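# Move empty bottle carrier into the window-side spill tray

## Task

Pick up the empty bottle carrier from the shelved bench beside the door and set it upright on the floor of the spill tray on the shelved bench beside the window. The carrier must never touch the floor. The parked cart, pedal bin and stool may be shifted. Finish with the carrier released and the robot backed away from it, standing upright, neither fallen nor tilted.

## Robot and tools

ROBOT. A Rainbow Robotics RB-Y1: a base with two drive wheels and two rear casters (0.66 m long, 0.58 m wide, front edge 0.10 m ahead of the wheel axle), a bending torso, a head with pan and tilt, and two seven-joint arms, each ending in a parallel gripper. The base can only drive straight or spin in place, never sideways. A bent leg may poke out ahead of the base's front.

FRAMES. Base frame: origin on the floor halfway between the drive wheels, x forward, y to the left, z up. The reported chest, left_hand and right_hand are in this frame. A hand point is the spot between its finger pads; fingers point along the hand's -z and close along its x. Printed hand positions may be off, more so at full reach. Odometry is the base frame at the scene's start; base_odometry counts wheel rotation only, so slipping shows as motion. Heading runs -3.142 to 3.142, positive to the left.

execute_actions. Argument "actions": a list holding one action or none (empty list = just report state and images). Optional "cameras": any of head_camera, left_wrist_camera, right_wrist_camera, or all; omitted/null/["all"] gives all, [] gives none. One action may contain:
- "base": exactly one key. {"translate_m": d} is a relative straight drive of d metres from where the base is, forward positive, -3 to 3. {"rotate_rad": d} is a relative turn in place of d radians, left (counter-clockwise seen from above) positive, -3.2 to 3.2. A move needing more than 8.667 s is refused.
- "joints": a single dictionary covering both arms, torso and head, keyed by joint name, each value an absolute target (radians; grippers in metres of pad opening). Ranges: torso_squat_rad 0 to 1.2 (higher lowers the level chest); torso_shift_rad -0.3 to 0.6 (positive pushes hips forward); torso_pitch_rad -0.2 to 1.4 (positive leans forward); torso_yaw_rad -1.5 to 1.5 (positive left). Per arm: shoulder_pitch -2.356 to 2.356 (negative raises the arm forward); left_shoulder_roll_rad 0 to 3.141 and right_shoulder_roll_rad -3.141 to 0 (away from the body is positive on the left, negative on the right); shoulder_yaw -2.094 to 2.094; elbow -2.617 to 0.01 (0 straight, negative bends); forearm_roll -3.141 to 3.141; wrist_pitch -1.57 to 1.919 (negative tips the hand forward); hand_roll -2.705 to 2.705; gripper_m 0 to 0.1. Yaw and roll signs are the same for both arms. head_pan_rad -0.523 to 0.523 (positive left), head_tilt_rad -0.35 to 1.57 (positive looks down). Joints you omit can keep driving to an earlier target.
- "speeds": caps for this action only: translate_m 0.05 to 0.4 m/s, rotate_rad 0.1 to 1.509 rad/s.
- "min_time_s": 0.1 to 8, the shortest duration of each arm and head motion.
All parts start together. Unknown keys or out-of-range values make the whole call rejected with no motion. Top joint speeds: arms 1 rad/s (wrist and roll joints 1.5), head 1.5, squat and pitch 0.3, shift 0.15, torso yaw 0.6, grippers 0.1 m/s. One action is capped at 15 s.

Torso combined limits: squat+shift <= 1.52; squat-shift+pitch <= 1.57; shift+0.5pitch-0.4squat <= 0.7; shift+0.3pitch-0.5squat <= 0.39. Breaking one leaves the commanded torso joints short, reported off_target.

wait: "seconds" 0 to 10; commands nothing and returns state and images. zoom_image: "camera" plus "region" [x0, y0, x1, y1] in pixels of that camera's latest full image, top-left origin, at most 504 by 504. finished_scene: "scene" is the current scene number; it is final and reports success, so only call it once the carrier rests in the tray, released, with the robot clear.

RESULTS. joint_positions gives current joint values; "pictures" lists the order of the returned images. base_status and joint_status per motion: done (for the base, wheels turned the full amount even if slipping); off_target (stopped short, possibly still pushing); contact_stop (torso or arm hit something firm); time_out; stopped_with_arm (torso halted because an arm had contact_stop); limit_stop_at_<name>, e.g. limit_stop_at_own_body when the self-collision guard halted a motion before touching. A contact_stop, time_out or stopped_with_arm halts the whole group (torso joints; each arm's seven joints), which then holds in place. "joint command not followed" with a "cause:" line means an arm's targets were blocked for self or arm-to-arm collision; gripper commands still run, and blocked targets may be retried later. on_its_own describes uncommanded parts; "held at" is a target, not a position. A stop reported in one call cancels the rest of that reply's motion calls.

GRASPING. To grip, command an opening at least 0.005 m below the object's width; off_target on that gripper is then expected. Each arm carries up to 3 kg.

RECOVERY. After a stop, first back the arms off in their own action, then the torso. If both hands grip one object and the torso hits contact_stop right at the start with nothing in the way, resend every arm joint (not grippers) at its current joint_positions value, then repeat the torso command.

AVOID. Never let the carrier reach the floor. Don't drive into furniture: the base keeps spinning wheels and pushing. A torso leg against furniture can shove the robot backward unreported. Keep heavy loads close so the robot cannot tip forward. Never let the arms or grippers strike or squeeze each other; the collision check ignores hands and palms between arms. Excess joint torque triggers a 10 s whole-robot stop; long holding heats motors (warning at 65 °C, brakes at 80 °C). Avoid drops, slams and hard pushes. A loose object may occasionally get a small nudge.

CAMERAS. head_camera 896x504, wrist cameras 644x364; calibrations (K, distortion, T_world_to_cam in the base frame) are supplied and only approximately correct, least reliably for wrist cameras at long reach.

Each tool is called by a JSON object that holds its "fn" and its "kwargs", one argument or row to a line.

## Session

{"fn": "execute_actions", "kwargs": {
  "actions": []
}}

Scene clock: 0.00 s.
base_odometry: x=+0.000 y=+0.000 heading=+0.000 (m, m, rad; odometry frame)
base_status: not commanded
joint_positions: torso_squat_rad=+0.350 torso_shift_rad=-0.001 torso_pitch_rad=+0.000 torso_yaw_rad=+0.000 left_shoulder_pitch_rad=+0.037 left_shoulder_roll_rad=+0.039 left_shoulder_yaw_rad=+0.040 left_elbow_rad=-0.256 left_forearm_roll_rad=+0.023 left_wrist_pitch_rad=-0.010 left_hand_roll_rad=+0.017 left_gripper_m=+0.101 right_shoulder_pitch_rad=+0.005 right_shoulder_roll_rad=+0.000 right_shoulder_yaw_rad=+0.051 right_elbow_rad=-0.196 right_forearm_roll_rad=+0.025 right_wrist_pitch_rad=-0.009 right_hand_roll_rad=+0.036 right_gripper_m=+0.100 head_pan_rad=+0.000 head_tilt_rad=+0.399
joint_status: not commanded
chest: x=-0.2285 y=-0.0006 z=+1.2474 quat_wxyz=(+1.000, +0.001, +0.000, +0.000) (m; base frame)
left_hand: x=-0.1290 y=+0.2562 z=+0.5706 quat_wxyz=(+0.992, +0.022, -0.116, +0.043) (m; base frame)
right_hand: x=-0.1346 y=-0.2151 z=+0.5679 quat_wxyz=(+0.993, +0.000, -0.100, +0.055) (m; base frame)
pictures: head_camera, left_wrist_camera, right_wrist_camera
Images, in order (width x height): head_camera 896x504, left_wrist_camera 644x364, right_wrist_camera 644x364.

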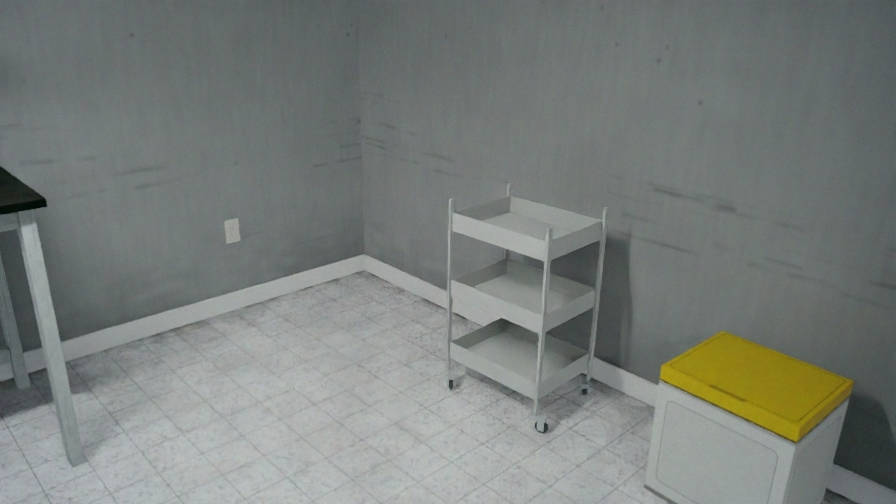

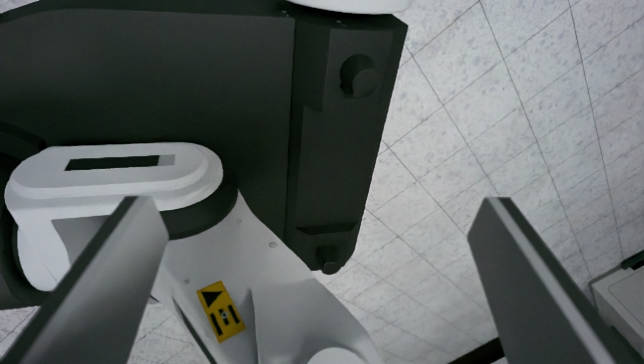

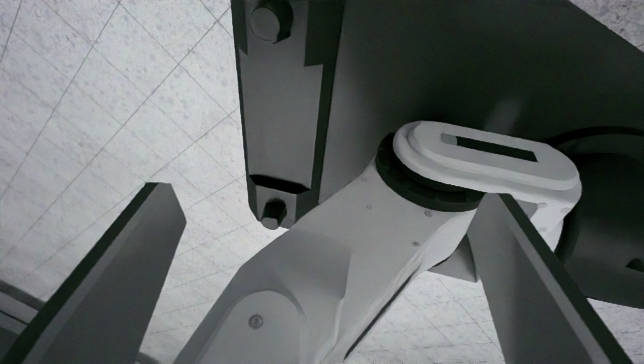

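{"fn": "execute_actions", "kwargs": {
  "actions": [
    {"base":{"rotate_rad":1.0},"joints":{"head_tilt_rad":0.3}}
  ],
  "cameras": ["head_camera"]
}}

{"fn": "execute_actions", "kwargs": {
  "actions": [
    {"base":{"rotate_rad":1.1}}
  ],
  "cameras": ["head_camera"]
}}

{"fn": "execute_actions", "kwargs": {
  "actions": [
    {"base":{"rotate_rad":1.1}}
  ],
  "cameras": ["head_camera"]
}}

{"fn": "execute_actions", "kwargs": {
  "actions": [
    {"base":{"rotate_rad":1.1}}
  ],
  "cameras": ["head_camera"]
}}

{"fn": "execute_actions", "kwargs": {
  "actions": [
    {"base":{"rotate_rad":1.1}}
  ],
  "cameras": ["head_camera"]
}}

Scene clock: 3.50 s.
base_odometry: x=+0.000 y=+0.000 heading=+1.000 (m, m, rad; odometry frame)
base_status: done
joint_positions: torso_squat_rad=+0.350 torso_shift_rad=-0.001 torso_pitch_rad=+0.000 torso_yaw_rad=+0.000 left_shoulder_pitch_rad=+0.037 left_shoulder_roll_rad=+0.039 left_shoulder_yaw_rad=+0.040 left_elbow_rad=-0.256 left_forearm_roll_rad=+0.023 left_wrist_pitch_rad=-0.010 left_hand_roll_rad=+0.017 left_gripper_m=+0.101 right_shoulder_pitch_rad=+0.005 right_shoulder_roll_rad=+0.000 right_shoulder_yaw_rad=+0.051 right_elbow_rad=-0.196 right_forearm_roll_rad=+0.025 right_wrist_pitch_rad=-0.009 right_hand_roll_rad=+0.036 right_gripper_m=+0.100 head_pan_rad=+0.000 head_tilt_rad=+0.300
joint_status: all done
chest: x=-0.2285 y=-0.0006 z=+1.2474 quat_wxyz=(+1.000, +0.001, +0.000, +0.000) (m; base frame)
left_hand: x=-0.1290 y=+0.2562 z=+0.5706 quat_wxyz=(+0.992, +0.022, -0.116, +0.043) (m; base frame)
right_hand: x=-0.1346 y=-0.2152 z=+0.5679 quat_wxyz=(+0.993, +0.000, -0.100, +0.055) (m; base frame)
pictures: head_camera
camera_calibration (this result's frames):
head_camera: T_world_to_cam=[[0.0225512, -0.999217, 0.0325024, -0.0443097], [-0.241788, -0.0369967, -0.969623, 1.40777], [0.970067, 0.0140074, -0.242433, 0.493248], [0, 0, 0, 1]] pos_world=[-0.137102, 0.000898626, 1.48603]
Images, in order (width x height): head_camera 896x504.

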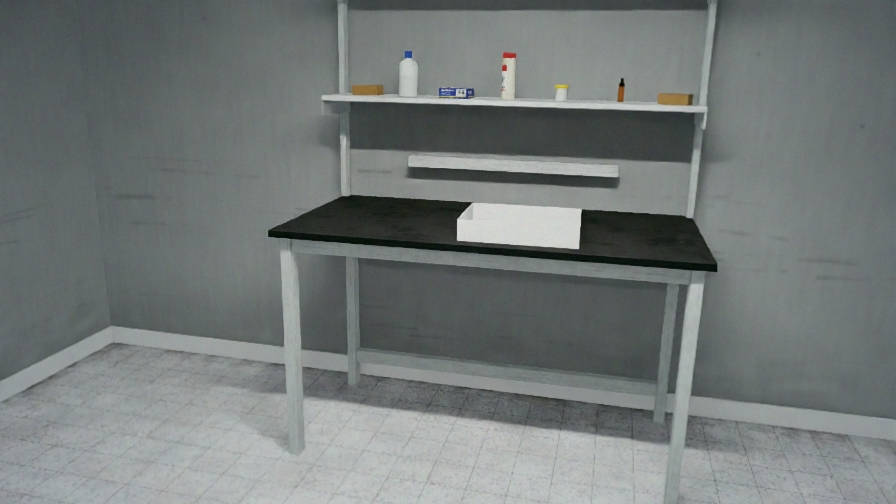

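Scene clock: 7.03 s.
base_odometry: x=+0.000 y=+0.000 heading=+2.099 (m, m, rad; odometry frame)
base_status: done
joint_positions: torso_squat_rad=+0.350 torso_shift_rad=-0.001 torso_pitch_rad=+0.000 torso_yaw_rad=+0.000 left_shoulder_pitch_rad=+0.037 left_shoulder_roll_rad=+0.039 left_shoulder_yaw_rad=+0.040 left_elbow_rad=-0.256 left_forearm_roll_rad=+0.023 left_wrist_pitch_rad=-0.010 left_hand_roll_rad=+0.017 left_gripper_m=+0.101 right_shoulder_pitch_rad=+0.005 right_shoulder_roll_rad=+0.000 right_shoulder_yaw_rad=+0.051 right_elbow_rad=-0.196 right_forearm_roll_rad=+0.025 right_wrist_pitch_rad=-0.009 right_hand_roll_rad=+0.036 right_gripper_m=+0.100 head_pan_rad=+0.000 head_tilt_rad=+0.300
joint_status: not commanded
chest: x=-0.2285 y=-0.0006 z=+1.2474 quat_wxyz=(+1.000, +0.001, +0.000, +0.000) (m; base frame)
left_hand: x=-0.1290 y=+0.2562 z=+0.5706 quat_wxyz=(+0.992, +0.022, -0.116, +0.043) (m; base frame)
right_hand: x=-0.1346 y=-0.2152 z=+0.5679 quat_wxyz=(+0.993, +0.000, -0.100, +0.055) (m; base frame)
pictures: head_camera
camera_calibration (this result's frames):
head_camera: T_world_to_cam=[[0.0225508, -0.999217, 0.032515, -0.0443184], [-0.241788, -0.0370088, -0.969623, 1.40777], [0.970067, 0.0140041, -0.242433, 0.493248], [0, 0, 0, 1]] pos_world=[-0.137102, 0.000908634, 1.48603]
Images, in order (width x height): head_camera 896x504.

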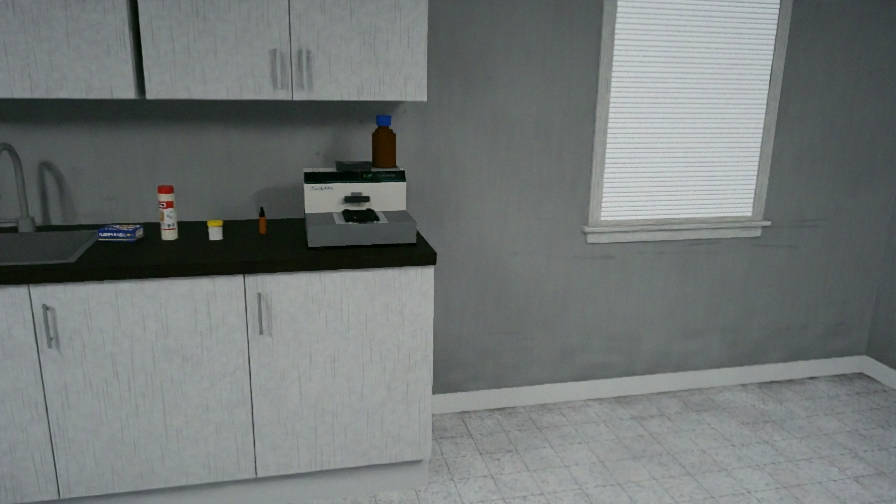

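Scene clock: 10.47 s.
base_odometry: x=+0.000 y=+0.000 heading=-3.085 (m, m, rad; odometry frame)
base_status: done
joint_positions: torso_squat_rad=+0.350 torso_shift_rad=-0.001 torso_pitch_rad=+0.000 torso_yaw_rad=+0.000 left_shoulder_pitch_rad=+0.037 left_shoulder_roll_rad=+0.039 left_shoulder_yaw_rad=+0.040 left_elbow_rad=-0.256 left_forearm_roll_rad=+0.023 left_wrist_pitch_rad=-0.010 left_hand_roll_rad=+0.017 left_gripper_m=+0.101 right_shoulder_pitch_rad=+0.005 right_shoulder_roll_rad=+0.000 right_shoulder_yaw_rad=+0.051 right_elbow_rad=-0.196 right_forearm_roll_rad=+0.025 right_wrist_pitch_rad=-0.009 right_hand_roll_rad=+0.036 right_gripper_m=+0.100 head_pan_rad=+0.000 head_tilt_rad=+0.300
joint_status: not commanded
chest: x=-0.2285 y=-0.0006 z=+1.2474 quat_wxyz=(+1.000, +0.001, +0.000, +0.000) (m; base frame)
left_hand: x=-0.1290 y=+0.2561 z=+0.5706 quat_wxyz=(+0.992, +0.022, -0.116, +0.043) (m; base frame)
right_hand: x=-0.1347 y=-0.2152 z=+0.5679 quat_wxyz=(+0.993, +0.000, -0.100, +0.055) (m; base frame)
pictures: head_camera
camera_calibration (this result's frames):
head_camera: T_world_to_cam=[[0.022551, -0.999216, 0.0325281, -0.0443282], [-0.241788, -0.0370216, -0.969623, 1.40777], [0.970067, 0.014001, -0.242433, 0.493248], [0, 0, 0, 1]] pos_world=[-0.137103, 0.000918345, 1.48603]
Images, in order (width x height): head_camera 896x504.

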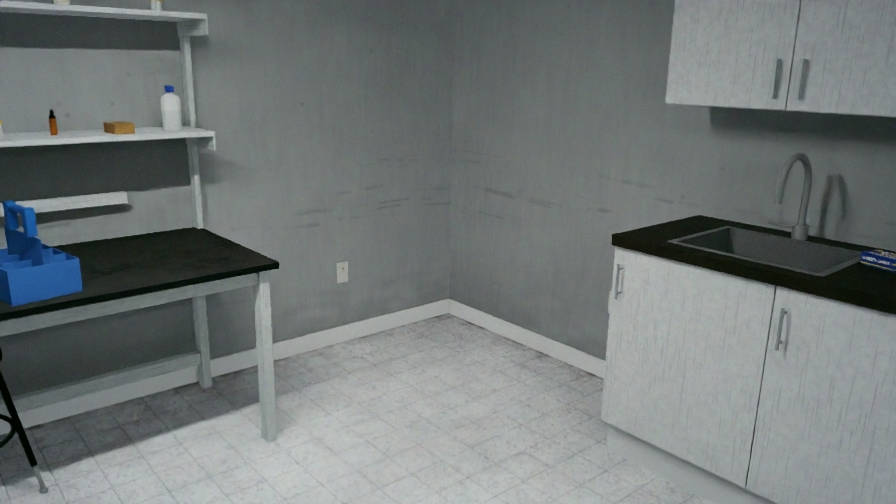

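Scene clock: 14.00 s.
base_odometry: x=+0.000 y=+0.000 heading=-1.985 (m, m, rad; odometry frame)
base_status: done
joint_positions: torso_squat_rad=+0.350 torso_shift_rad=-0.001 torso_pitch_rad=+0.000 torso_yaw_rad=+0.000 left_shoulder_pitch_rad=+0.037 left_shoulder_roll_rad=+0.039 left_shoulder_yaw_rad=+0.040 left_elbow_rad=-0.256 left_forearm_roll_rad=+0.023 left_wrist_pitch_rad=-0.010 left_hand_roll_rad=+0.017 left_gripper_m=+0.101 right_shoulder_pitch_rad=+0.005 right_shoulder_roll_rad=+0.000 right_shoulder_yaw_rad=+0.051 right_elbow_rad=-0.196 right_forearm_roll_rad=+0.025 right_wrist_pitch_rad=-0.009 right_hand_roll_rad=+0.036 right_gripper_m=+0.100 head_pan_rad=+0.000 head_tilt_rad=+0.300
joint_status: not commanded
chest: x=-0.2285 y=-0.0006 z=+1.2474 quat_wxyz=(+1.000, +0.001, +0.000, +0.000) (m; base frame)
left_hand: x=-0.1290 y=+0.2561 z=+0.5706 quat_wxyz=(+0.992, +0.022, -0.116, +0.043) (m; base frame)
right_hand: x=-0.1347 y=-0.2152 z=+0.5679 quat_wxyz=(+0.993, +0.000, -0.100, +0.055) (m; base frame)
pictures: head_camera
camera_calibration (this result's frames):
head_camera: T_world_to_cam=[[0.0225508, -0.999216, 0.0325303, -0.044331], [-0.241788, -0.0370236, -0.969623, 1.40777], [0.970067, 0.0140003, -0.242433, 0.493248], [0, 0, 0, 1]] pos_world=[-0.137102, 0.00091877, 1.48603]
Images, in order (width x height): head_camera 896x504.

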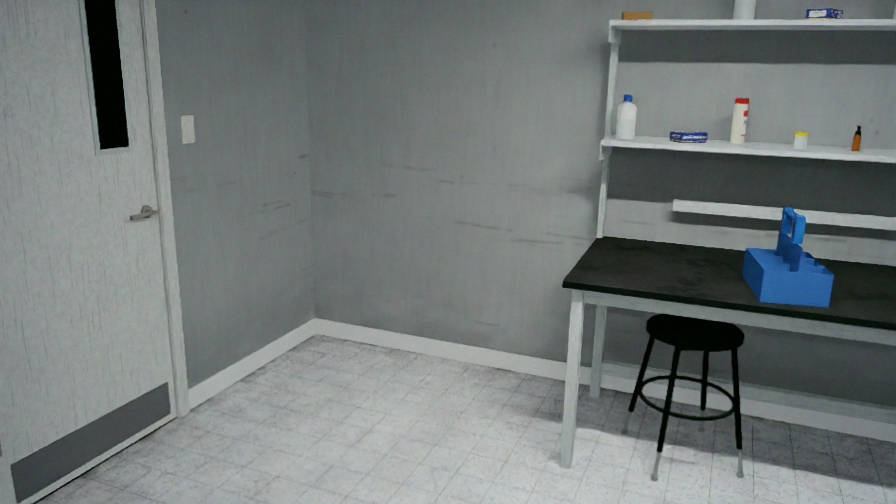

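Scene clock: 17.53 s.
base_odometry: x=+0.000 y=+0.000 heading=-0.886 (m, m, rad; odometry frame)
base_status: done
joint_positions: torso_squat_rad=+0.350 torso_shift_rad=-0.001 torso_pitch_rad=+0.000 torso_yaw_rad=+0.000 left_shoulder_pitch_rad=+0.037 left_shoulder_roll_rad=+0.039 left_shoulder_yaw_rad=+0.040 left_elbow_rad=-0.256 left_forearm_roll_rad=+0.023 left_wrist_pitch_rad=-0.010 left_hand_roll_rad=+0.017 left_gripper_m=+0.101 right_shoulder_pitch_rad=+0.005 right_shoulder_roll_rad=+0.000 right_shoulder_yaw_rad=+0.051 right_elbow_rad=-0.196 right_forearm_roll_rad=+0.025 right_wrist_pitch_rad=-0.009 right_hand_roll_rad=+0.036 right_gripper_m=+0.100 head_pan_rad=+0.000 head_tilt_rad=+0.300
joint_status: not commanded
chest: x=-0.2285 y=-0.0005 z=+1.2474 quat_wxyz=(+1.000, +0.001, +0.000, +0.000) (m; base frame)
left_hand: x=-0.1290 y=+0.2561 z=+0.5706 quat_wxyz=(+0.992, +0.021, -0.116, +0.043) (m; base frame)
right_hand: x=-0.1347 y=-0.2152 z=+0.5679 quat_wxyz=(+0.993, +0.000, -0.100, +0.055) (m; base frame)
pictures: head_camera
camera_calibration (this result's frames):
head_camera: T_world_to_cam=[[0.0225511, -0.999216, 0.0325374, -0.0443364], [-0.241788, -0.0370306, -0.969622, 1.40777], [0.970067, 0.0139989, -0.242434, 0.493248], [0, 0, 0, 1]] pos_world=[-0.137102, 0.000923929, 1.48603]
Images, in order (width x height): head_camera 896x504.

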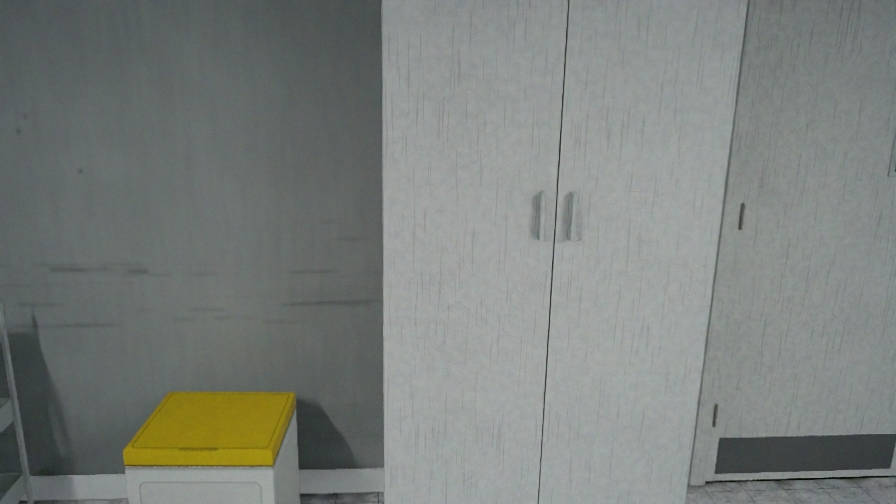

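{"fn": "execute_actions", "kwargs": {
  "actions": [
    {"base":{"rotate_rad":-1.69},"joints":{"left_shoulder_pitch_rad":-0.5,"left_elbow_rad":-1.3,"left_wrist_pitch_rad":0.23,"left_hand_roll_rad":1.57}}
  ],
  "cameras": []
}}

{"fn": "execute_actions", "kwargs": {
  "actions": [
    {"base":{"translate_m":1.2},"joints":{"head_tilt_rad":0.55}}
  ],
  "cameras": ["head_camera","left_wrist_camera"]
}}

Scene clock: 21.70 s.
base_odometry: x=+0.000 y=+0.000 heading=-2.575 (m, m, rad; odometry frame)
base_status: done
joint_positions: torso_squat_rad=+0.350 torso_shift_rad=-0.001 torso_pitch_rad=+0.000 torso_yaw_rad=+0.000 left_shoulder_pitch_rad=-0.500 left_shoulder_roll_rad=+0.039 left_shoulder_yaw_rad=+0.040 left_elbow_rad=-1.300 left_forearm_roll_rad=+0.023 left_wrist_pitch_rad=+0.230 left_hand_roll_rad=+1.570 left_gripper_m=+0.101 right_shoulder_pitch_rad=+0.005 right_shoulder_roll_rad=+0.000 right_shoulder_yaw_rad=+0.051 right_elbow_rad=-0.196 right_forearm_roll_rad=+0.025 right_wrist_pitch_rad=-0.009 right_hand_roll_rad=+0.036 right_gripper_m=+0.100 head_pan_rad=+0.000 head_tilt_rad=+0.300
joint_status: all done
chest: x=-0.2285 y=-0.0006 z=+1.2474 quat_wxyz=(+1.000, +0.001, +0.000, +0.000) (m; base frame)
left_hand: x=+0.4092 y=+0.1592 z=+1.1099 quat_wxyz=(+0.544, -0.512, -0.473, +0.468) (m; base frame)
right_hand: x=-0.1346 y=-0.2152 z=+0.5679 quat_wxyz=(+0.993, +0.000, -0.100, +0.055) (m; base frame)
pictures: none
No camera images: the call's "cameras" was empty. Leave "cameras" out to get every camera's image.

Scene clock: 26.43 s.
base_odometry: x=-1.013 y=-0.643 heading=-2.576 (m, m, rad; odometry frame)
base_status: done
joint_positions: torso_squat_rad=+0.350 torso_shift_rad=-0.001 torso_pitch_rad=+0.000 torso_yaw_rad=+0.000 left_shoulder_pitch_rad=-0.500 left_shoulder_roll_rad=+0.039 left_shoulder_yaw_rad=+0.040 left_elbow_rad=-1.300 left_forearm_roll_rad=+0.023 left_wrist_pitch_rad=+0.230 left_hand_roll_rad=+1.570 left_gripper_m=+0.101 right_shoulder_pitch_rad=+0.005 right_shoulder_roll_rad=+0.000 right_shoulder_yaw_rad=+0.051 right_elbow_rad=-0.196 right_forearm_roll_rad=+0.025 right_wrist_pitch_rad=-0.009 right_hand_roll_rad=+0.036 right_gripper_m=+0.100 head_pan_rad=+0.000 head_tilt_rad=+0.550
joint_status: all done
chest: x=-0.2284 y=-0.0006 z=+1.2474 quat_wxyz=(+1.000, +0.001, +0.000, +0.000) (m; base frame)
left_hand: x=+0.4092 y=+0.1592 z=+1.1097 quat_wxyz=(+0.544, -0.512, -0.472, +0.468) (m; base frame)
right_hand: x=-0.1346 y=-0.2152 z=+0.5679 quat_wxyz=(+0.993, +0.000, -0.100, +0.055) (m; base frame)
pictures: head_camera, left_wrist_camera
camera_calibration (this result's frames):
head_camera: T_world_to_cam=[[0.0302079, -0.999212, 0.025748, -0.0329383], [-0.474182, -0.0370024, -0.879649, 1.22957], [0.879909, 0.0143631, -0.474926, 0.8111], [0, 0, 0, 1]] pos_world=[-0.129657, 0.000934935, 1.46765]
left_wrist_camera: T_world_to_cam=[[0.117973, 0.992736, 0.023613, -0.235796], [-0.635876, 0.0572583, 0.769664, -0.577823], [0.762721, -0.105815, 0.638012, -0.915313], [0, 0, 0, 1]] pos_world=[0.358522, 0.170315, 1.03428]
Images, in order (width x height): head_camera 896x504, left_wrist_camera 644x364.

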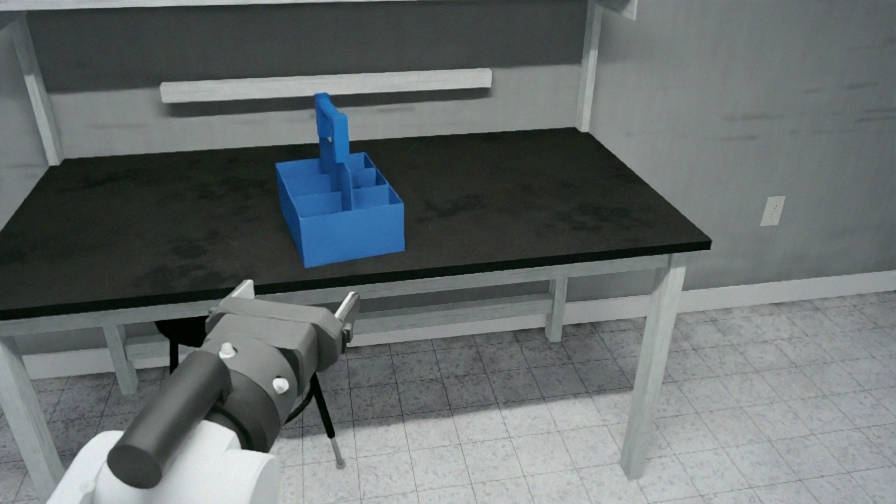

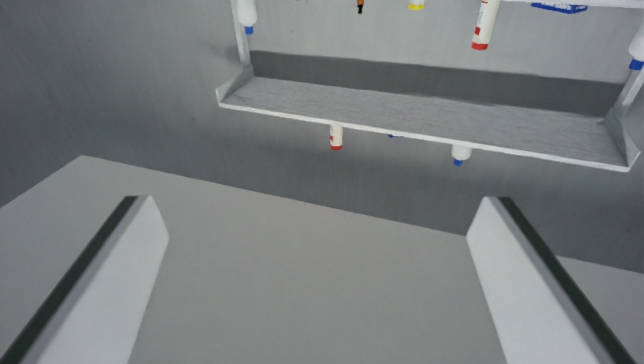

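{"fn": "execute_actions", "kwargs": {
  "actions": [
    {"base":{"translate_m":0.55},"joints":{"head_tilt_rad":0.6,"left_hand_roll_rad":-1.57,"left_shoulder_yaw_rad":0.3,"torso_squat_rad":0.65}}
  ],
  "cameras": ["head_camera","left_wrist_camera"]
}}

Scene clock: 29.47 s.
base_odometry: x=-1.477 y=-0.938 heading=-2.577 (m, m, rad; odometry frame)
base_status: done
joint_positions: torso_squat_rad=+0.650 torso_shift_rad=-0.001 torso_pitch_rad=+0.000 torso_yaw_rad=+0.000 left_shoulder_pitch_rad=-0.500 left_shoulder_roll_rad=+0.039 left_shoulder_yaw_rad=+0.300 left_elbow_rad=-1.300 left_forearm_roll_rad=+0.023 left_wrist_pitch_rad=+0.230 left_hand_roll_rad=-1.570 left_gripper_m=+0.101 right_shoulder_pitch_rad=+0.005 right_shoulder_roll_rad=+0.000 right_shoulder_yaw_rad=+0.051 right_elbow_rad=-0.196 right_forearm_roll_rad=+0.025 right_wrist_pitch_rad=-0.009 right_hand_roll_rad=+0.036 right_gripper_m=+0.100 head_pan_rad=+0.000 head_tilt_rad=+0.600
joint_status: all done
chest: x=-0.2283 y=-0.0005 z=+1.1472 quat_wxyz=(+1.000, +0.001, +0.000, +0.000) (m; base frame)
left_hand: x=+0.4091 y=+0.2813 z=+1.0093 quat_wxyz=(+0.555, +0.499, -0.485, -0.455) (m; base frame)
right_hand: x=-0.1345 y=-0.2151 z=+0.4677 quat_wxyz=(+0.993, +0.000, -0.100, +0.055) (m; base frame)
pictures: head_camera, left_wrist_camera
camera_calibration (this result's frames):
head_camera: T_world_to_cam=[[0.0315184, -0.999211, 0.0241748, -0.0279457], [-0.517607, -0.0370084, -0.854818, 1.09906], [0.855038, 0.0144294, -0.518364, 0.816789], [0, 0, 0, 1]] pos_world=[-0.128626, 0.000964868, 1.36356]
left_wrist_camera: T_world_to_cam=[[0.117087, -0.988459, 0.0961234, 0.12991], [-0.670702, -0.150085, -0.726384, 1.075], [0.732428, 0.0205798, -0.680534, 0.469453], [0, 0, 0, 1]] pos_world=[0.361952, 0.280091, 1.08785]
Images, in order (width x height): head_camera 896x504, left_wrist_camera 644x364.

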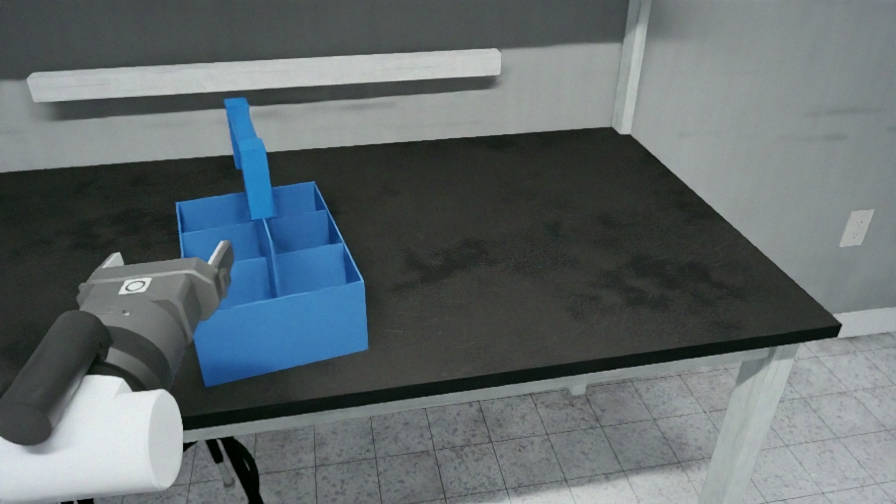

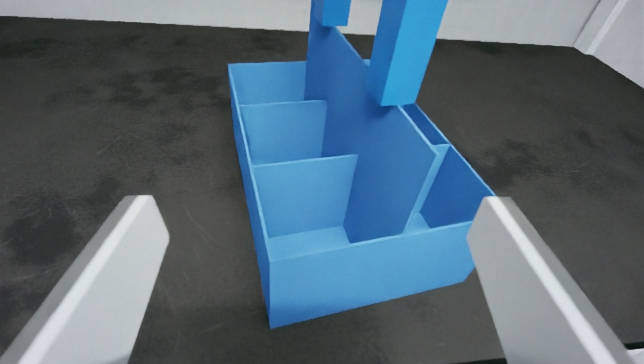

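{"fn": "execute_actions", "kwargs": {
  "actions": [
    {"base":{"translate_m":0.12},"joints":{"left_shoulder_yaw_rad":0.22,"torso_squat_rad":0.62}}
  ],
  "cameras": ["head_camera","left_wrist_camera"]
}}

Scene clock: 32.10 s.
base_odometry: x=-1.579 y=-1.002 heading=-2.577 (m, m, rad; odometry frame)
base_status: done
joint_positions: torso_squat_rad=+0.620 torso_shift_rad=-0.001 torso_pitch_rad=+0.000 torso_yaw_rad=+0.000 left_shoulder_pitch_rad=-0.500 left_shoulder_roll_rad=+0.039 left_shoulder_yaw_rad=+0.220 left_elbow_rad=-1.300 left_forearm_roll_rad=+0.023 left_wrist_pitch_rad=+0.230 left_hand_roll_rad=-1.570 left_gripper_m=+0.101 right_shoulder_pitch_rad=+0.005 right_shoulder_roll_rad=+0.000 right_shoulder_yaw_rad=+0.051 right_elbow_rad=-0.196 right_forearm_roll_rad=+0.025 right_wrist_pitch_rad=-0.009 right_hand_roll_rad=+0.036 right_gripper_m=+0.100 head_pan_rad=+0.000 head_tilt_rad=+0.600
joint_status: all done
chest: x=-0.2284 y=-0.0005 z=+1.1596 quat_wxyz=(+1.000, +0.001, +0.000, +0.000) (m; base frame)
left_hand: x=+0.4122 y=+0.2441 z=+1.0233 quat_wxyz=(+0.529, +0.492, -0.494, -0.483) (m; base frame)
right_hand: x=-0.1346 y=-0.2151 z=+0.4801 quat_wxyz=(+0.993, +0.000, -0.100, +0.055) (m; base frame)
pictures: head_camera, left_wrist_camera
camera_calibration (this result's frames):
head_camera: T_world_to_cam=[[0.0315069, -0.999211, 0.0241728, -0.0282504], [-0.517648, -0.0370014, -0.854793, 1.10965], [0.855014, 0.0144189, -0.518405, 0.823296], [0, 0, 0, 1]] pos_world=[-0.12863, 0.000959678, 1.37601]
left_wrist_camera: T_world_to_cam=[[0.0470045, -0.997073, 0.0602981, 0.159023], [-0.678746, -0.0761695, -0.730412, 1.07098], [0.732867, -0.00659446, -0.68034, 0.483753], [0, 0, 0, 1]] pos_world=[0.364923, 0.243324, 1.10178]
Images, in order (width x height): head_camera 896x504, left_wrist_camera 644x364.

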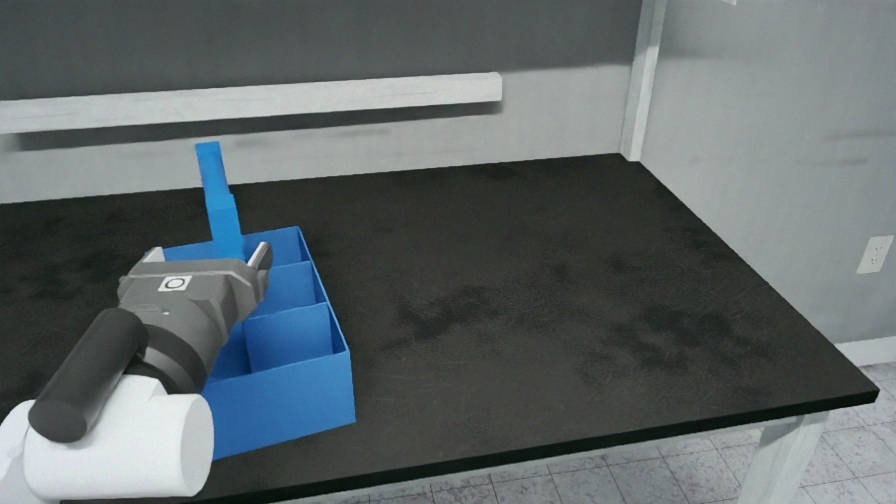

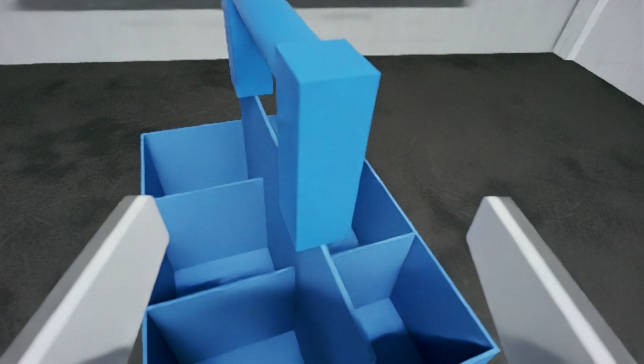

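{"fn": "execute_actions", "kwargs": {
  "actions": [
    {"base":{"translate_m":0.07},"joints":{"torso_squat_rad":0.65}}
  ],
  "cameras": []
}}

{"fn": "execute_actions", "kwargs": {
  "actions": [
    {"joints":{"left_gripper_m":0.0}}
  ],
  "cameras": ["left_wrist_camera"]
}}

{"fn": "execute_actions", "kwargs": {
  "actions": [
    {"joints":{"torso_squat_rad":0.0}}
  ],
  "cameras": ["head_camera"]
}}

Scene clock: 33.43 s.
base_odometry: x=-1.638 y=-1.040 heading=-2.578 (m, m, rad; odometry frame)
base_status: done
joint_positions: torso_squat_rad=+0.650 torso_shift_rad=-0.001 torso_pitch_rad=+0.000 torso_yaw_rad=+0.000 left_shoulder_pitch_rad=-0.500 left_shoulder_roll_rad=+0.039 left_shoulder_yaw_rad=+0.220 left_elbow_rad=-1.300 left_forearm_roll_rad=+0.023 left_wrist_pitch_rad=+0.230 left_hand_roll_rad=-1.570 left_gripper_m=+0.101 right_shoulder_pitch_rad=+0.005 right_shoulder_roll_rad=+0.000 right_shoulder_yaw_rad=+0.051 right_elbow_rad=-0.196 right_forearm_roll_rad=+0.025 right_wrist_pitch_rad=-0.009 right_hand_roll_rad=+0.036 right_gripper_m=+0.100 head_pan_rad=+0.000 head_tilt_rad=+0.600
joint_status: all done
chest: x=-0.2283 y=-0.0005 z=+1.1472 quat_wxyz=(+1.000, +0.001, +0.000, +0.000) (m; base frame)
left_hand: x=+0.4122 y=+0.2441 z=+1.0109 quat_wxyz=(+0.529, +0.492, -0.494, -0.483) (m; base frame)
right_hand: x=-0.1345 y=-0.2151 z=+0.4677 quat_wxyz=(+0.993, +0.000, -0.100, +0.055) (m; base frame)
pictures: none
No camera images: the call's "cameras" was empty. Leave "cameras" out to get every camera's image.

Scene clock: 34.93 s.
base_odometry: x=-1.638 y=-1.040 heading=-2.578 (m, m, rad; odometry frame)
base_status: not commanded
joint_positions: torso_squat_rad=+0.650 torso_shift_rad=-0.001 torso_pitch_rad=+0.000 torso_yaw_rad=+0.000 left_shoulder_pitch_rad=-0.500 left_shoulder_roll_rad=+0.039 left_shoulder_yaw_rad=+0.220 left_elbow_rad=-1.300 left_forearm_roll_rad=+0.023 left_wrist_pitch_rad=+0.230 left_hand_roll_rad=-1.570 left_gripper_m=+0.036 right_shoulder_pitch_rad=+0.005 right_shoulder_roll_rad=+0.000 right_shoulder_yaw_rad=+0.051 right_elbow_rad=-0.196 right_forearm_roll_rad=+0.025 right_wrist_pitch_rad=-0.009 right_hand_roll_rad=+0.036 right_gripper_m=+0.100 head_pan_rad=+0.000 head_tilt_rad=+0.600
joint_status: left_gripper_m off_target (ended at +0.036, target +0.000)
chest: x=-0.2283 y=-0.0005 z=+1.1472 quat_wxyz=(+1.000, +0.001, +0.000, +0.000) (m; base frame)
left_hand: x=+0.4122 y=+0.2441 z=+1.0109 quat_wxyz=(+0.529, +0.492, -0.494, -0.483) (m; base frame)
right_hand: x=-0.1345 y=-0.2151 z=+0.4677 quat_wxyz=(+0.993, +0.000, -0.100, +0.055) (m; base frame)
pictures: left_wrist_camera
camera_calibration (this result's frames):
left_wrist_camera: T_world_to_cam=[[0.0470195, -0.997079, 0.060183, 0.159903], [-0.678763, -0.0760953, -0.730404, 1.06188], [0.73285, -0.00650682, -0.680359, 0.475263], [0, 0, 0, 1]] pos_world=[0.364952, 0.243333, 1.08933]
Images, in order (width x height): left_wrist_camera 644x364.

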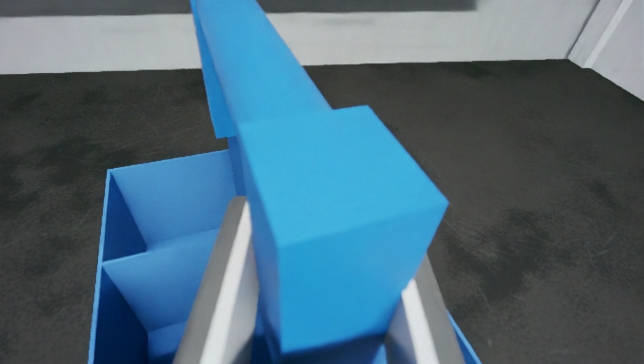

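Scene clock: 37.90 s.
base_odometry: x=-1.638 y=-1.040 heading=-2.578 (m, m, rad; odometry frame)
base_status: not commanded
joint_positions: torso_squat_rad=+0.000 torso_shift_rad=-0.001 torso_pitch_rad=+0.000 torso_yaw_rad=+0.000 left_shoulder_pitch_rad=-0.499 left_shoulder_roll_rad=+0.039 left_shoulder_yaw_rad=+0.220 left_elbow_rad=-1.300 left_forearm_roll_rad=+0.023 left_wrist_pitch_rad=+0.230 left_hand_roll_rad=-1.570 left_gripper_m=+0.029 right_shoulder_pitch_rad=+0.005 right_shoulder_roll_rad=+0.000 right_shoulder_yaw_rad=+0.051 right_elbow_rad=-0.196 right_forearm_roll_rad=+0.025 right_wrist_pitch_rad=-0.009 right_hand_roll_rad=+0.036 right_gripper_m=+0.100 head_pan_rad=+0.000 head_tilt_rad=+0.600
joint_status: all done
on_its_own: left_gripper_m moved -0.008 toward your old target +0.000
chest: x=-0.2283 y=-0.0006 z=+1.2899 quat_wxyz=(+1.000, +0.001, +0.000, +0.000) (m; base frame)
left_hand: x=+0.4121 y=+0.2441 z=+1.1530 quat_wxyz=(+0.530, +0.492, -0.494, -0.483) (m; base frame)
right_hand: x=-0.1347 y=-0.2152 z=+0.6104 quat_wxyz=(+0.993, +0.000, -0.100, +0.055) (m; base frame)
pictures: head_camera
camera_calibration (this result's frames):
head_camera: T_world_to_cam=[[0.0315117, -0.999211, 0.0241654, -0.0314241], [-0.517839, -0.0370008, -0.854678, 1.22084], [0.854898, 0.0144186, -0.518596, 0.891024], [0, 0, 0, 1]] pos_world=[-0.128549, 0.000925287, 1.50626]
Images, in order (width x height): head_camera 896x504.

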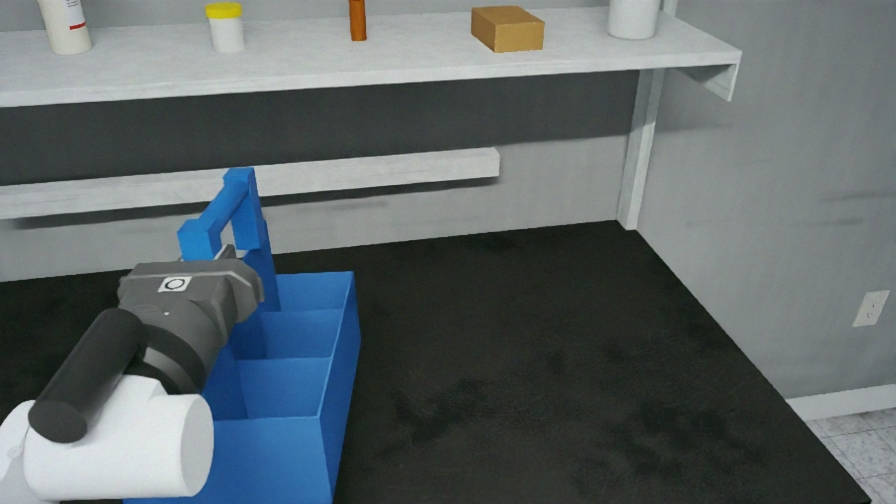

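{"fn": "execute_actions", "kwargs": {
  "actions": [
    {"base":{"translate_m":-1.94}}
  ],
  "cameras": []
}}

{"fn": "execute_actions", "kwargs": {
  "actions": [
    {"base":{"rotate_rad":-2.9},"joints":{"left_shoulder_pitch_rad":-0.7,"left_elbow_rad":-1.7,"left_wrist_pitch_rad":0.83,"head_tilt_rad":0.45},"min_time_s":3,"speeds":{"rotate_rad":0.8}}
  ],
  "cameras": []
}}

{"fn": "execute_actions", "kwargs": {
  "actions": [
    {"base":{"translate_m":1.2}}
  ],
  "cameras": ["head_camera"]
}}

Scene clock: 44.70 s.
base_odometry: x=+0.003 y=-0.004 heading=-2.579 (m, m, rad; odometry frame)
base_status: done
joint_positions: torso_squat_rad=+0.000 torso_shift_rad=-0.001 torso_pitch_rad=+0.000 torso_yaw_rad=+0.000 left_shoulder_pitch_rad=-0.499 left_shoulder_roll_rad=+0.039 left_shoulder_yaw_rad=+0.220 left_elbow_rad=-1.300 left_forearm_roll_rad=+0.023 left_wrist_pitch_rad=+0.230 left_hand_roll_rad=-1.570 left_gripper_m=+0.029 right_shoulder_pitch_rad=+0.005 right_shoulder_roll_rad=+0.000 right_shoulder_yaw_rad=+0.051 right_elbow_rad=-0.196 right_forearm_roll_rad=+0.025 right_wrist_pitch_rad=-0.009 right_hand_roll_rad=+0.036 right_gripper_m=+0.100 head_pan_rad=+0.000 head_tilt_rad=+0.600
joint_status: not commanded
chest: x=-0.2284 y=-0.0006 z=+1.2899 quat_wxyz=(+1.000, +0.001, +0.000, +0.000) (m; base frame)
left_hand: x=+0.4120 y=+0.2441 z=+1.1530 quat_wxyz=(+0.530, +0.492, -0.494, -0.483) (m; base frame)
right_hand: x=-0.1348 y=-0.2152 z=+0.6104 quat_wxyz=(+0.993, +0.000, -0.100, +0.055) (m; base frame)
pictures: none
No camera images: the call's "cameras" was empty. Leave "cameras" out to get every camera's image.

Scene clock: 50.40 s.
base_odometry: x=+0.003 y=-0.004 heading=+0.804 (m, m, rad; odometry frame)
base_status: done
joint_positions: torso_squat_rad=+0.000 torso_shift_rad=-0.001 torso_pitch_rad=+0.000 torso_yaw_rad=+0.000 left_shoulder_pitch_rad=-0.699 left_shoulder_roll_rad=+0.039 left_shoulder_yaw_rad=+0.220 left_elbow_rad=-1.699 left_forearm_roll_rad=+0.023 left_wrist_pitch_rad=+0.830 left_hand_roll_rad=-1.570 left_gripper_m=+0.029 right_shoulder_pitch_rad=+0.005 right_shoulder_roll_rad=+0.000 right_shoulder_yaw_rad=+0.051 right_elbow_rad=-0.196 right_forearm_roll_rad=+0.025 right_wrist_pitch_rad=-0.009 right_hand_roll_rad=+0.036 right_gripper_m=+0.100 head_pan_rad=+0.000 head_tilt_rad=+0.450
joint_status: all done
chest: x=-0.2284 y=-0.0006 z=+1.2899 quat_wxyz=(+1.000, +0.001, +0.000, +0.000) (m; base frame)
left_hand: x=+0.3978 y=+0.1987 z=+1.3218 quat_wxyz=(+0.510, +0.468, -0.511, -0.510) (m; base frame)
right_hand: x=-0.1348 y=-0.2152 z=+0.6104 quat_wxyz=(+0.993, +0.000, -0.100, +0.055) (m; base frame)
pictures: none
No camera images: the call's "cameras" was empty. Leave "cameras" out to get every camera's image.

Scene clock: 55.07 s.
base_odometry: x=+0.836 y=+0.860 heading=+0.804 (m, m, rad; odometry frame)
base_status: done
joint_positions: torso_squat_rad=+0.000 torso_shift_rad=-0.001 torso_pitch_rad=+0.000 torso_yaw_rad=+0.000 left_shoulder_pitch_rad=-0.699 left_shoulder_roll_rad=+0.039 left_shoulder_yaw_rad=+0.220 left_elbow_rad=-1.700 left_forearm_roll_rad=+0.023 left_wrist_pitch_rad=+0.830 left_hand_roll_rad=-1.570 left_gripper_m=+0.029 right_shoulder_pitch_rad=+0.005 right_shoulder_roll_rad=+0.000 right_shoulder_yaw_rad=+0.051 right_elbow_rad=-0.196 right_forearm_roll_rad=+0.025 right_wrist_pitch_rad=-0.009 right_hand_roll_rad=+0.036 right_gripper_m=+0.100 head_pan_rad=+0.000 head_tilt_rad=+0.450
joint_status: not commanded
chest: x=-0.2284 y=-0.0006 z=+1.2899 quat_wxyz=(+1.000, +0.001, +0.000, +0.000) (m; base frame)
left_hand: x=+0.3979 y=+0.1987 z=+1.3219 quat_wxyz=(+0.510, +0.468, -0.511, -0.510) (m; base frame)
right_hand: x=-0.1347 y=-0.2152 z=+0.6104 quat_wxyz=(+0.993, +0.000, -0.100, +0.055) (m; base frame)
pictures: head_camera
camera_calibration (this result's frames):
head_camera: T_world_to_cam=[[0.0273516, -0.999214, 0.0286845, -0.0390065], [-0.384216, -0.0369995, -0.922501, 1.34942], [0.922838, 0.0142108, -0.384926, 0.705953], [0, 0, 0, 1]] pos_world=[-0.131943, 0.00092001, 1.5177]
Images, in order (width x height): head_camera 896x504.

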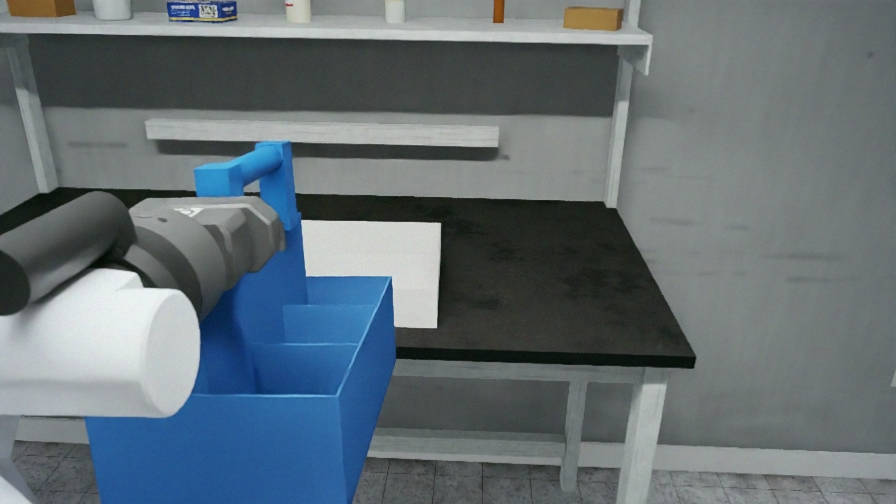

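{"fn": "execute_actions", "kwargs": {
  "actions": [
    {"base":{"translate_m":0.62},"joints":{"left_shoulder_yaw_rad":0.32,"head_tilt_rad":0.8}}
  ],
  "cameras": ["head_camera","left_wrist_camera"]
}}

Scene clock: 58.33 s.
base_odometry: x=+1.266 y=+1.306 heading=+0.803 (m, m, rad; odometry frame)
base_status: done
joint_positions: torso_squat_rad=+0.000 torso_shift_rad=-0.001 torso_pitch_rad=+0.000 torso_yaw_rad=+0.000 left_shoulder_pitch_rad=-0.699 left_shoulder_roll_rad=+0.039 left_shoulder_yaw_rad=+0.320 left_elbow_rad=-1.700 left_forearm_roll_rad=+0.023 left_wrist_pitch_rad=+0.830 left_hand_roll_rad=-1.570 left_gripper_m=+0.029 right_shoulder_pitch_rad=+0.005 right_shoulder_roll_rad=+0.000 right_shoulder_yaw_rad=+0.051 right_elbow_rad=-0.196 right_forearm_roll_rad=+0.025 right_wrist_pitch_rad=-0.009 right_hand_roll_rad=+0.036 right_gripper_m=+0.100 head_pan_rad=+0.000 head_tilt_rad=+0.800
joint_status: all done
chest: x=-0.2284 y=-0.0005 z=+1.2899 quat_wxyz=(+1.000, +0.001, +0.000, +0.000) (m; base frame)
left_hand: x=+0.3975 y=+0.2449 z=+1.3195 quat_wxyz=(+0.545, +0.471, -0.506, -0.474) (m; base frame)
right_hand: x=-0.1347 y=-0.2152 z=+0.6104 quat_wxyz=(+0.993, +0.000, -0.100, +0.055) (m; base frame)
pictures: head_camera, left_wrist_camera
camera_calibration (this result's frames):
head_camera: T_world_to_cam=[[0.0359112, -0.999204, 0.0173497, -0.020304], [-0.677178, -0.0370978, -0.734883, 1.00942], [0.734942, 0.0146417, -0.677972, 1.10382], [0, 0, 0, 1]] pos_world=[-0.126964, 0.000997441, 1.49052]
left_wrist_camera: T_world_to_cam=[[0.0406564, -0.992313, 0.116885, 0.0693548], [-0.689714, -0.112512, -0.715287, 1.27071], [0.722939, -0.0515363, -0.688987, 0.722364], [0, 0, 0, 1]] pos_world=[0.351379, 0.24902, 1.39851]
Images, in order (width x height): head_camera 896x504, left_wrist_camera 644x364.

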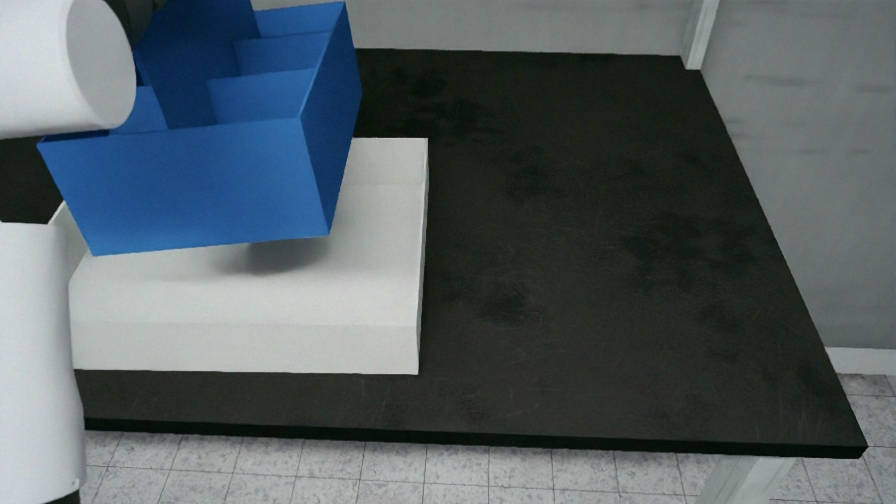

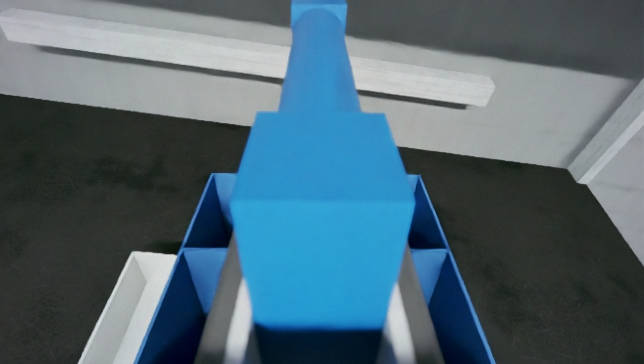

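{"fn": "execute_actions", "kwargs": {
  "actions": [
    {"joints":{"torso_squat_rad":0.5,"left_hand_roll_rad":-1.68}}
  ],
  "cameras": ["head_camera","left_wrist_camera"]
}}

Scene clock: 60.90 s.
base_odometry: x=+1.266 y=+1.306 heading=+0.803 (m, m, rad; odometry frame)
base_status: not commanded
joint_positions: torso_squat_rad=+0.500 torso_shift_rad=-0.001 torso_pitch_rad=+0.000 torso_yaw_rad=+0.000 left_shoulder_pitch_rad=-0.699 left_shoulder_roll_rad=+0.039 left_shoulder_yaw_rad=+0.320 left_elbow_rad=-1.700 left_forearm_roll_rad=+0.023 left_wrist_pitch_rad=+0.830 left_hand_roll_rad=-1.680 left_gripper_m=+0.029 right_shoulder_pitch_rad=+0.005 right_shoulder_roll_rad=+0.000 right_shoulder_yaw_rad=+0.051 right_elbow_rad=-0.196 right_forearm_roll_rad=+0.025 right_wrist_pitch_rad=-0.009 right_hand_roll_rad=+0.036 right_gripper_m=+0.100 head_pan_rad=+0.000 head_tilt_rad=+0.800
joint_status: all done
chest: x=-0.2285 y=-0.0005 z=+1.2042 quat_wxyz=(+1.000, +0.001, +0.000, +0.000) (m; base frame)
left_hand: x=+0.3974 y=+0.2449 z=+1.2340 quat_wxyz=(+0.518, +0.498, -0.480, -0.503) (m; base frame)
right_hand: x=-0.1346 y=-0.2151 z=+0.5247 quat_wxyz=(+0.993, +0.000, -0.100, +0.055) (m; base frame)
pictures: head_camera, left_wrist_camera
camera_calibration (this result's frames):
head_camera: T_world_to_cam=[[0.0359063, -0.999204, 0.01736, -0.0188077], [-0.676965, -0.0370978, -0.73508, 0.946658], [0.735139, 0.0146419, -0.677759, 1.04561], [0, 0, 0, 1]] pos_world=[-0.127137, 0.00101653, 1.40487]
left_wrist_camera: T_world_to_cam=[[0.0360905, -0.999321, 0.00736785, 0.218044], [-0.692482, -0.0303233, -0.720798, 1.19724], [0.720532, 0.0209118, -0.693107, 0.651846], [0, 0, 0, 1]] pos_world=[0.351524, 0.24057, 1.31316]
Images, in order (width x height): head_camera 896x504, left_wrist_camera 644x364.

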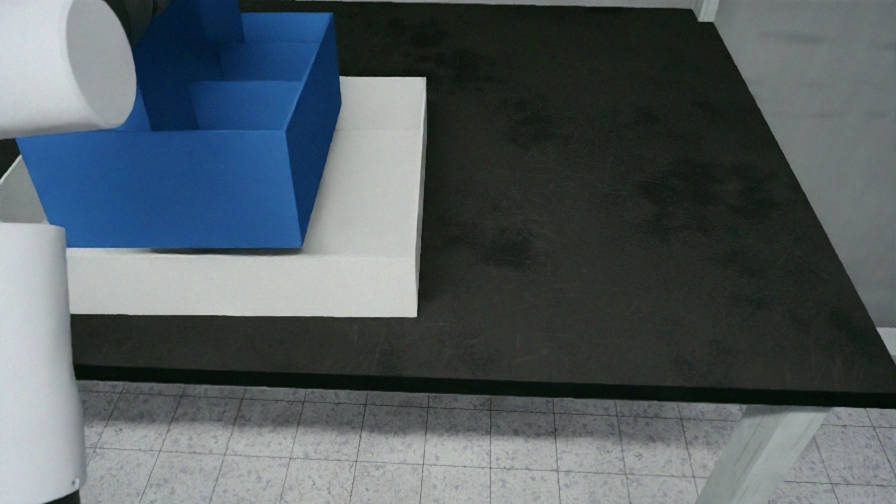

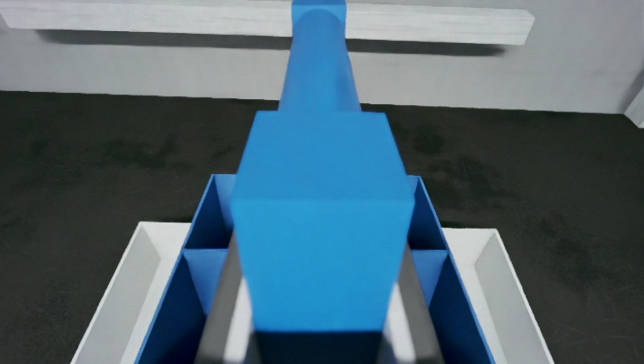

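Close to the front rim; nudge forward, then lower.

{"fn": "execute_actions", "kwargs": {
  "actions": [
    {"base":{"translate_m":0.025}}
  ],
  "cameras": []
}}

{"fn": "execute_actions", "kwargs": {
  "actions": [
    {"joints":{"torso_squat_rad":0.64}}
  ],
  "cameras": ["head_camera"]
}}

Scene clock: 61.83 s.
base_odometry: x=+1.284 y=+1.324 heading=+0.802 (m, m, rad; odometry frame)
base_status: done
joint_positions: torso_squat_rad=+0.500 torso_shift_rad=-0.001 torso_pitch_rad=+0.000 torso_yaw_rad=+0.000 left_shoulder_pitch_rad=-0.699 left_shoulder_roll_rad=+0.039 left_shoulder_yaw_rad=+0.320 left_elbow_rad=-1.700 left_forearm_roll_rad=+0.023 left_wrist_pitch_rad=+0.830 left_hand_roll_rad=-1.680 left_gripper_m=+0.029 right_shoulder_pitch_rad=+0.005 right_shoulder_roll_rad=+0.000 right_shoulder_yaw_rad=+0.051 right_elbow_rad=-0.196 right_forearm_roll_rad=+0.025 right_wrist_pitch_rad=-0.009 right_hand_roll_rad=+0.036 right_gripper_m=+0.100 head_pan_rad=+0.000 head_tilt_rad=+0.800
joint_status: not commanded
chest: x=-0.2283 y=-0.0005 z=+1.2043 quat_wxyz=(+1.000, +0.001, +0.000, +0.000) (m; base frame)
left_hand: x=+0.3976 y=+0.2449 z=+1.2338 quat_wxyz=(+0.518, +0.498, -0.480, -0.503) (m; base frame)
right_hand: x=-0.1346 y=-0.2151 z=+0.5247 quat_wxyz=(+0.993, +0.000, -0.100, +0.055) (m; base frame)
pictures: none
No camera images: the call's "cameras" was empty. Leave "cameras" out to get every camera's image.

Scene clock: 63.13 s.
base_odometry: x=+1.284 y=+1.324 heading=+0.802 (m, m, rad; odometry frame)
base_status: not commanded
joint_positions: torso_squat_rad=+0.640 torso_shift_rad=-0.001 torso_pitch_rad=-0.001 torso_yaw_rad=+0.000 left_shoulder_pitch_rad=-0.701 left_shoulder_roll_rad=+0.039 left_shoulder_yaw_rad=+0.320 left_elbow_rad=-1.701 left_forearm_roll_rad=+0.023 left_wrist_pitch_rad=+0.830 left_hand_roll_rad=-1.680 left_gripper_m=+0.029 right_shoulder_pitch_rad=+0.005 right_shoulder_roll_rad=+0.000 right_shoulder_yaw_rad=+0.051 right_elbow_rad=-0.196 right_forearm_roll_rad=+0.025 right_wrist_pitch_rad=-0.009 right_hand_roll_rad=+0.036 right_gripper_m=+0.100 head_pan_rad=+0.000 head_tilt_rad=+0.800
joint_status: all done
chest: x=-0.2287 y=-0.0005 z=+1.1514 quat_wxyz=(+1.000, +0.001, +0.000, +0.000) (m; base frame)
left_hand: x=+0.3970 y=+0.2447 z=+1.1831 quat_wxyz=(+0.517, +0.499, -0.481, -0.503) (m; base frame)
right_hand: x=-0.1345 y=-0.2151 z=+0.4719 quat_wxyz=(+0.993, +0.000, -0.100, +0.055) (m; base frame)
pictures: head_camera
camera_calibration (this result's frames):
head_camera: T_world_to_cam=[[0.0358974, -0.999205, 0.0173617, -0.017879], [-0.676592, -0.0370856, -0.735423, 0.908116], [0.735482, 0.0146529, -0.677385, 1.0096], [0, 0, 0, 1]] pos_world=[-0.127478, 0.00101962, 1.35205]
Images, in order (width x height): head_camera 896x504.

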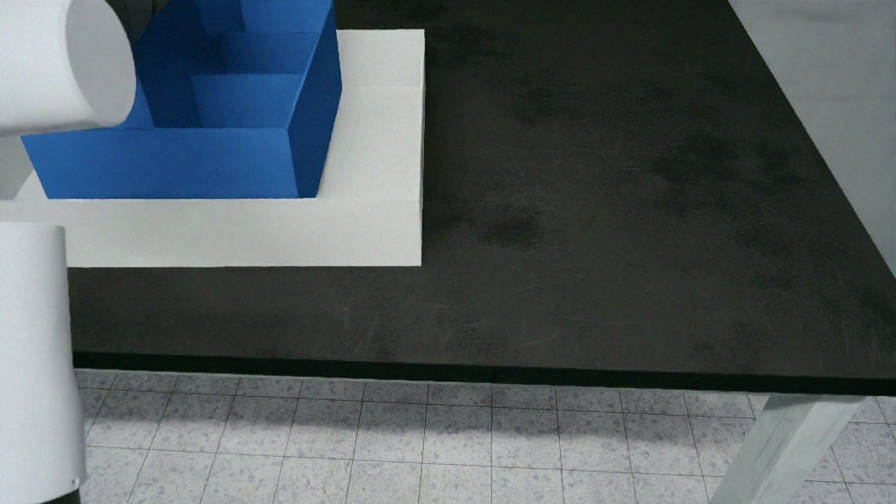

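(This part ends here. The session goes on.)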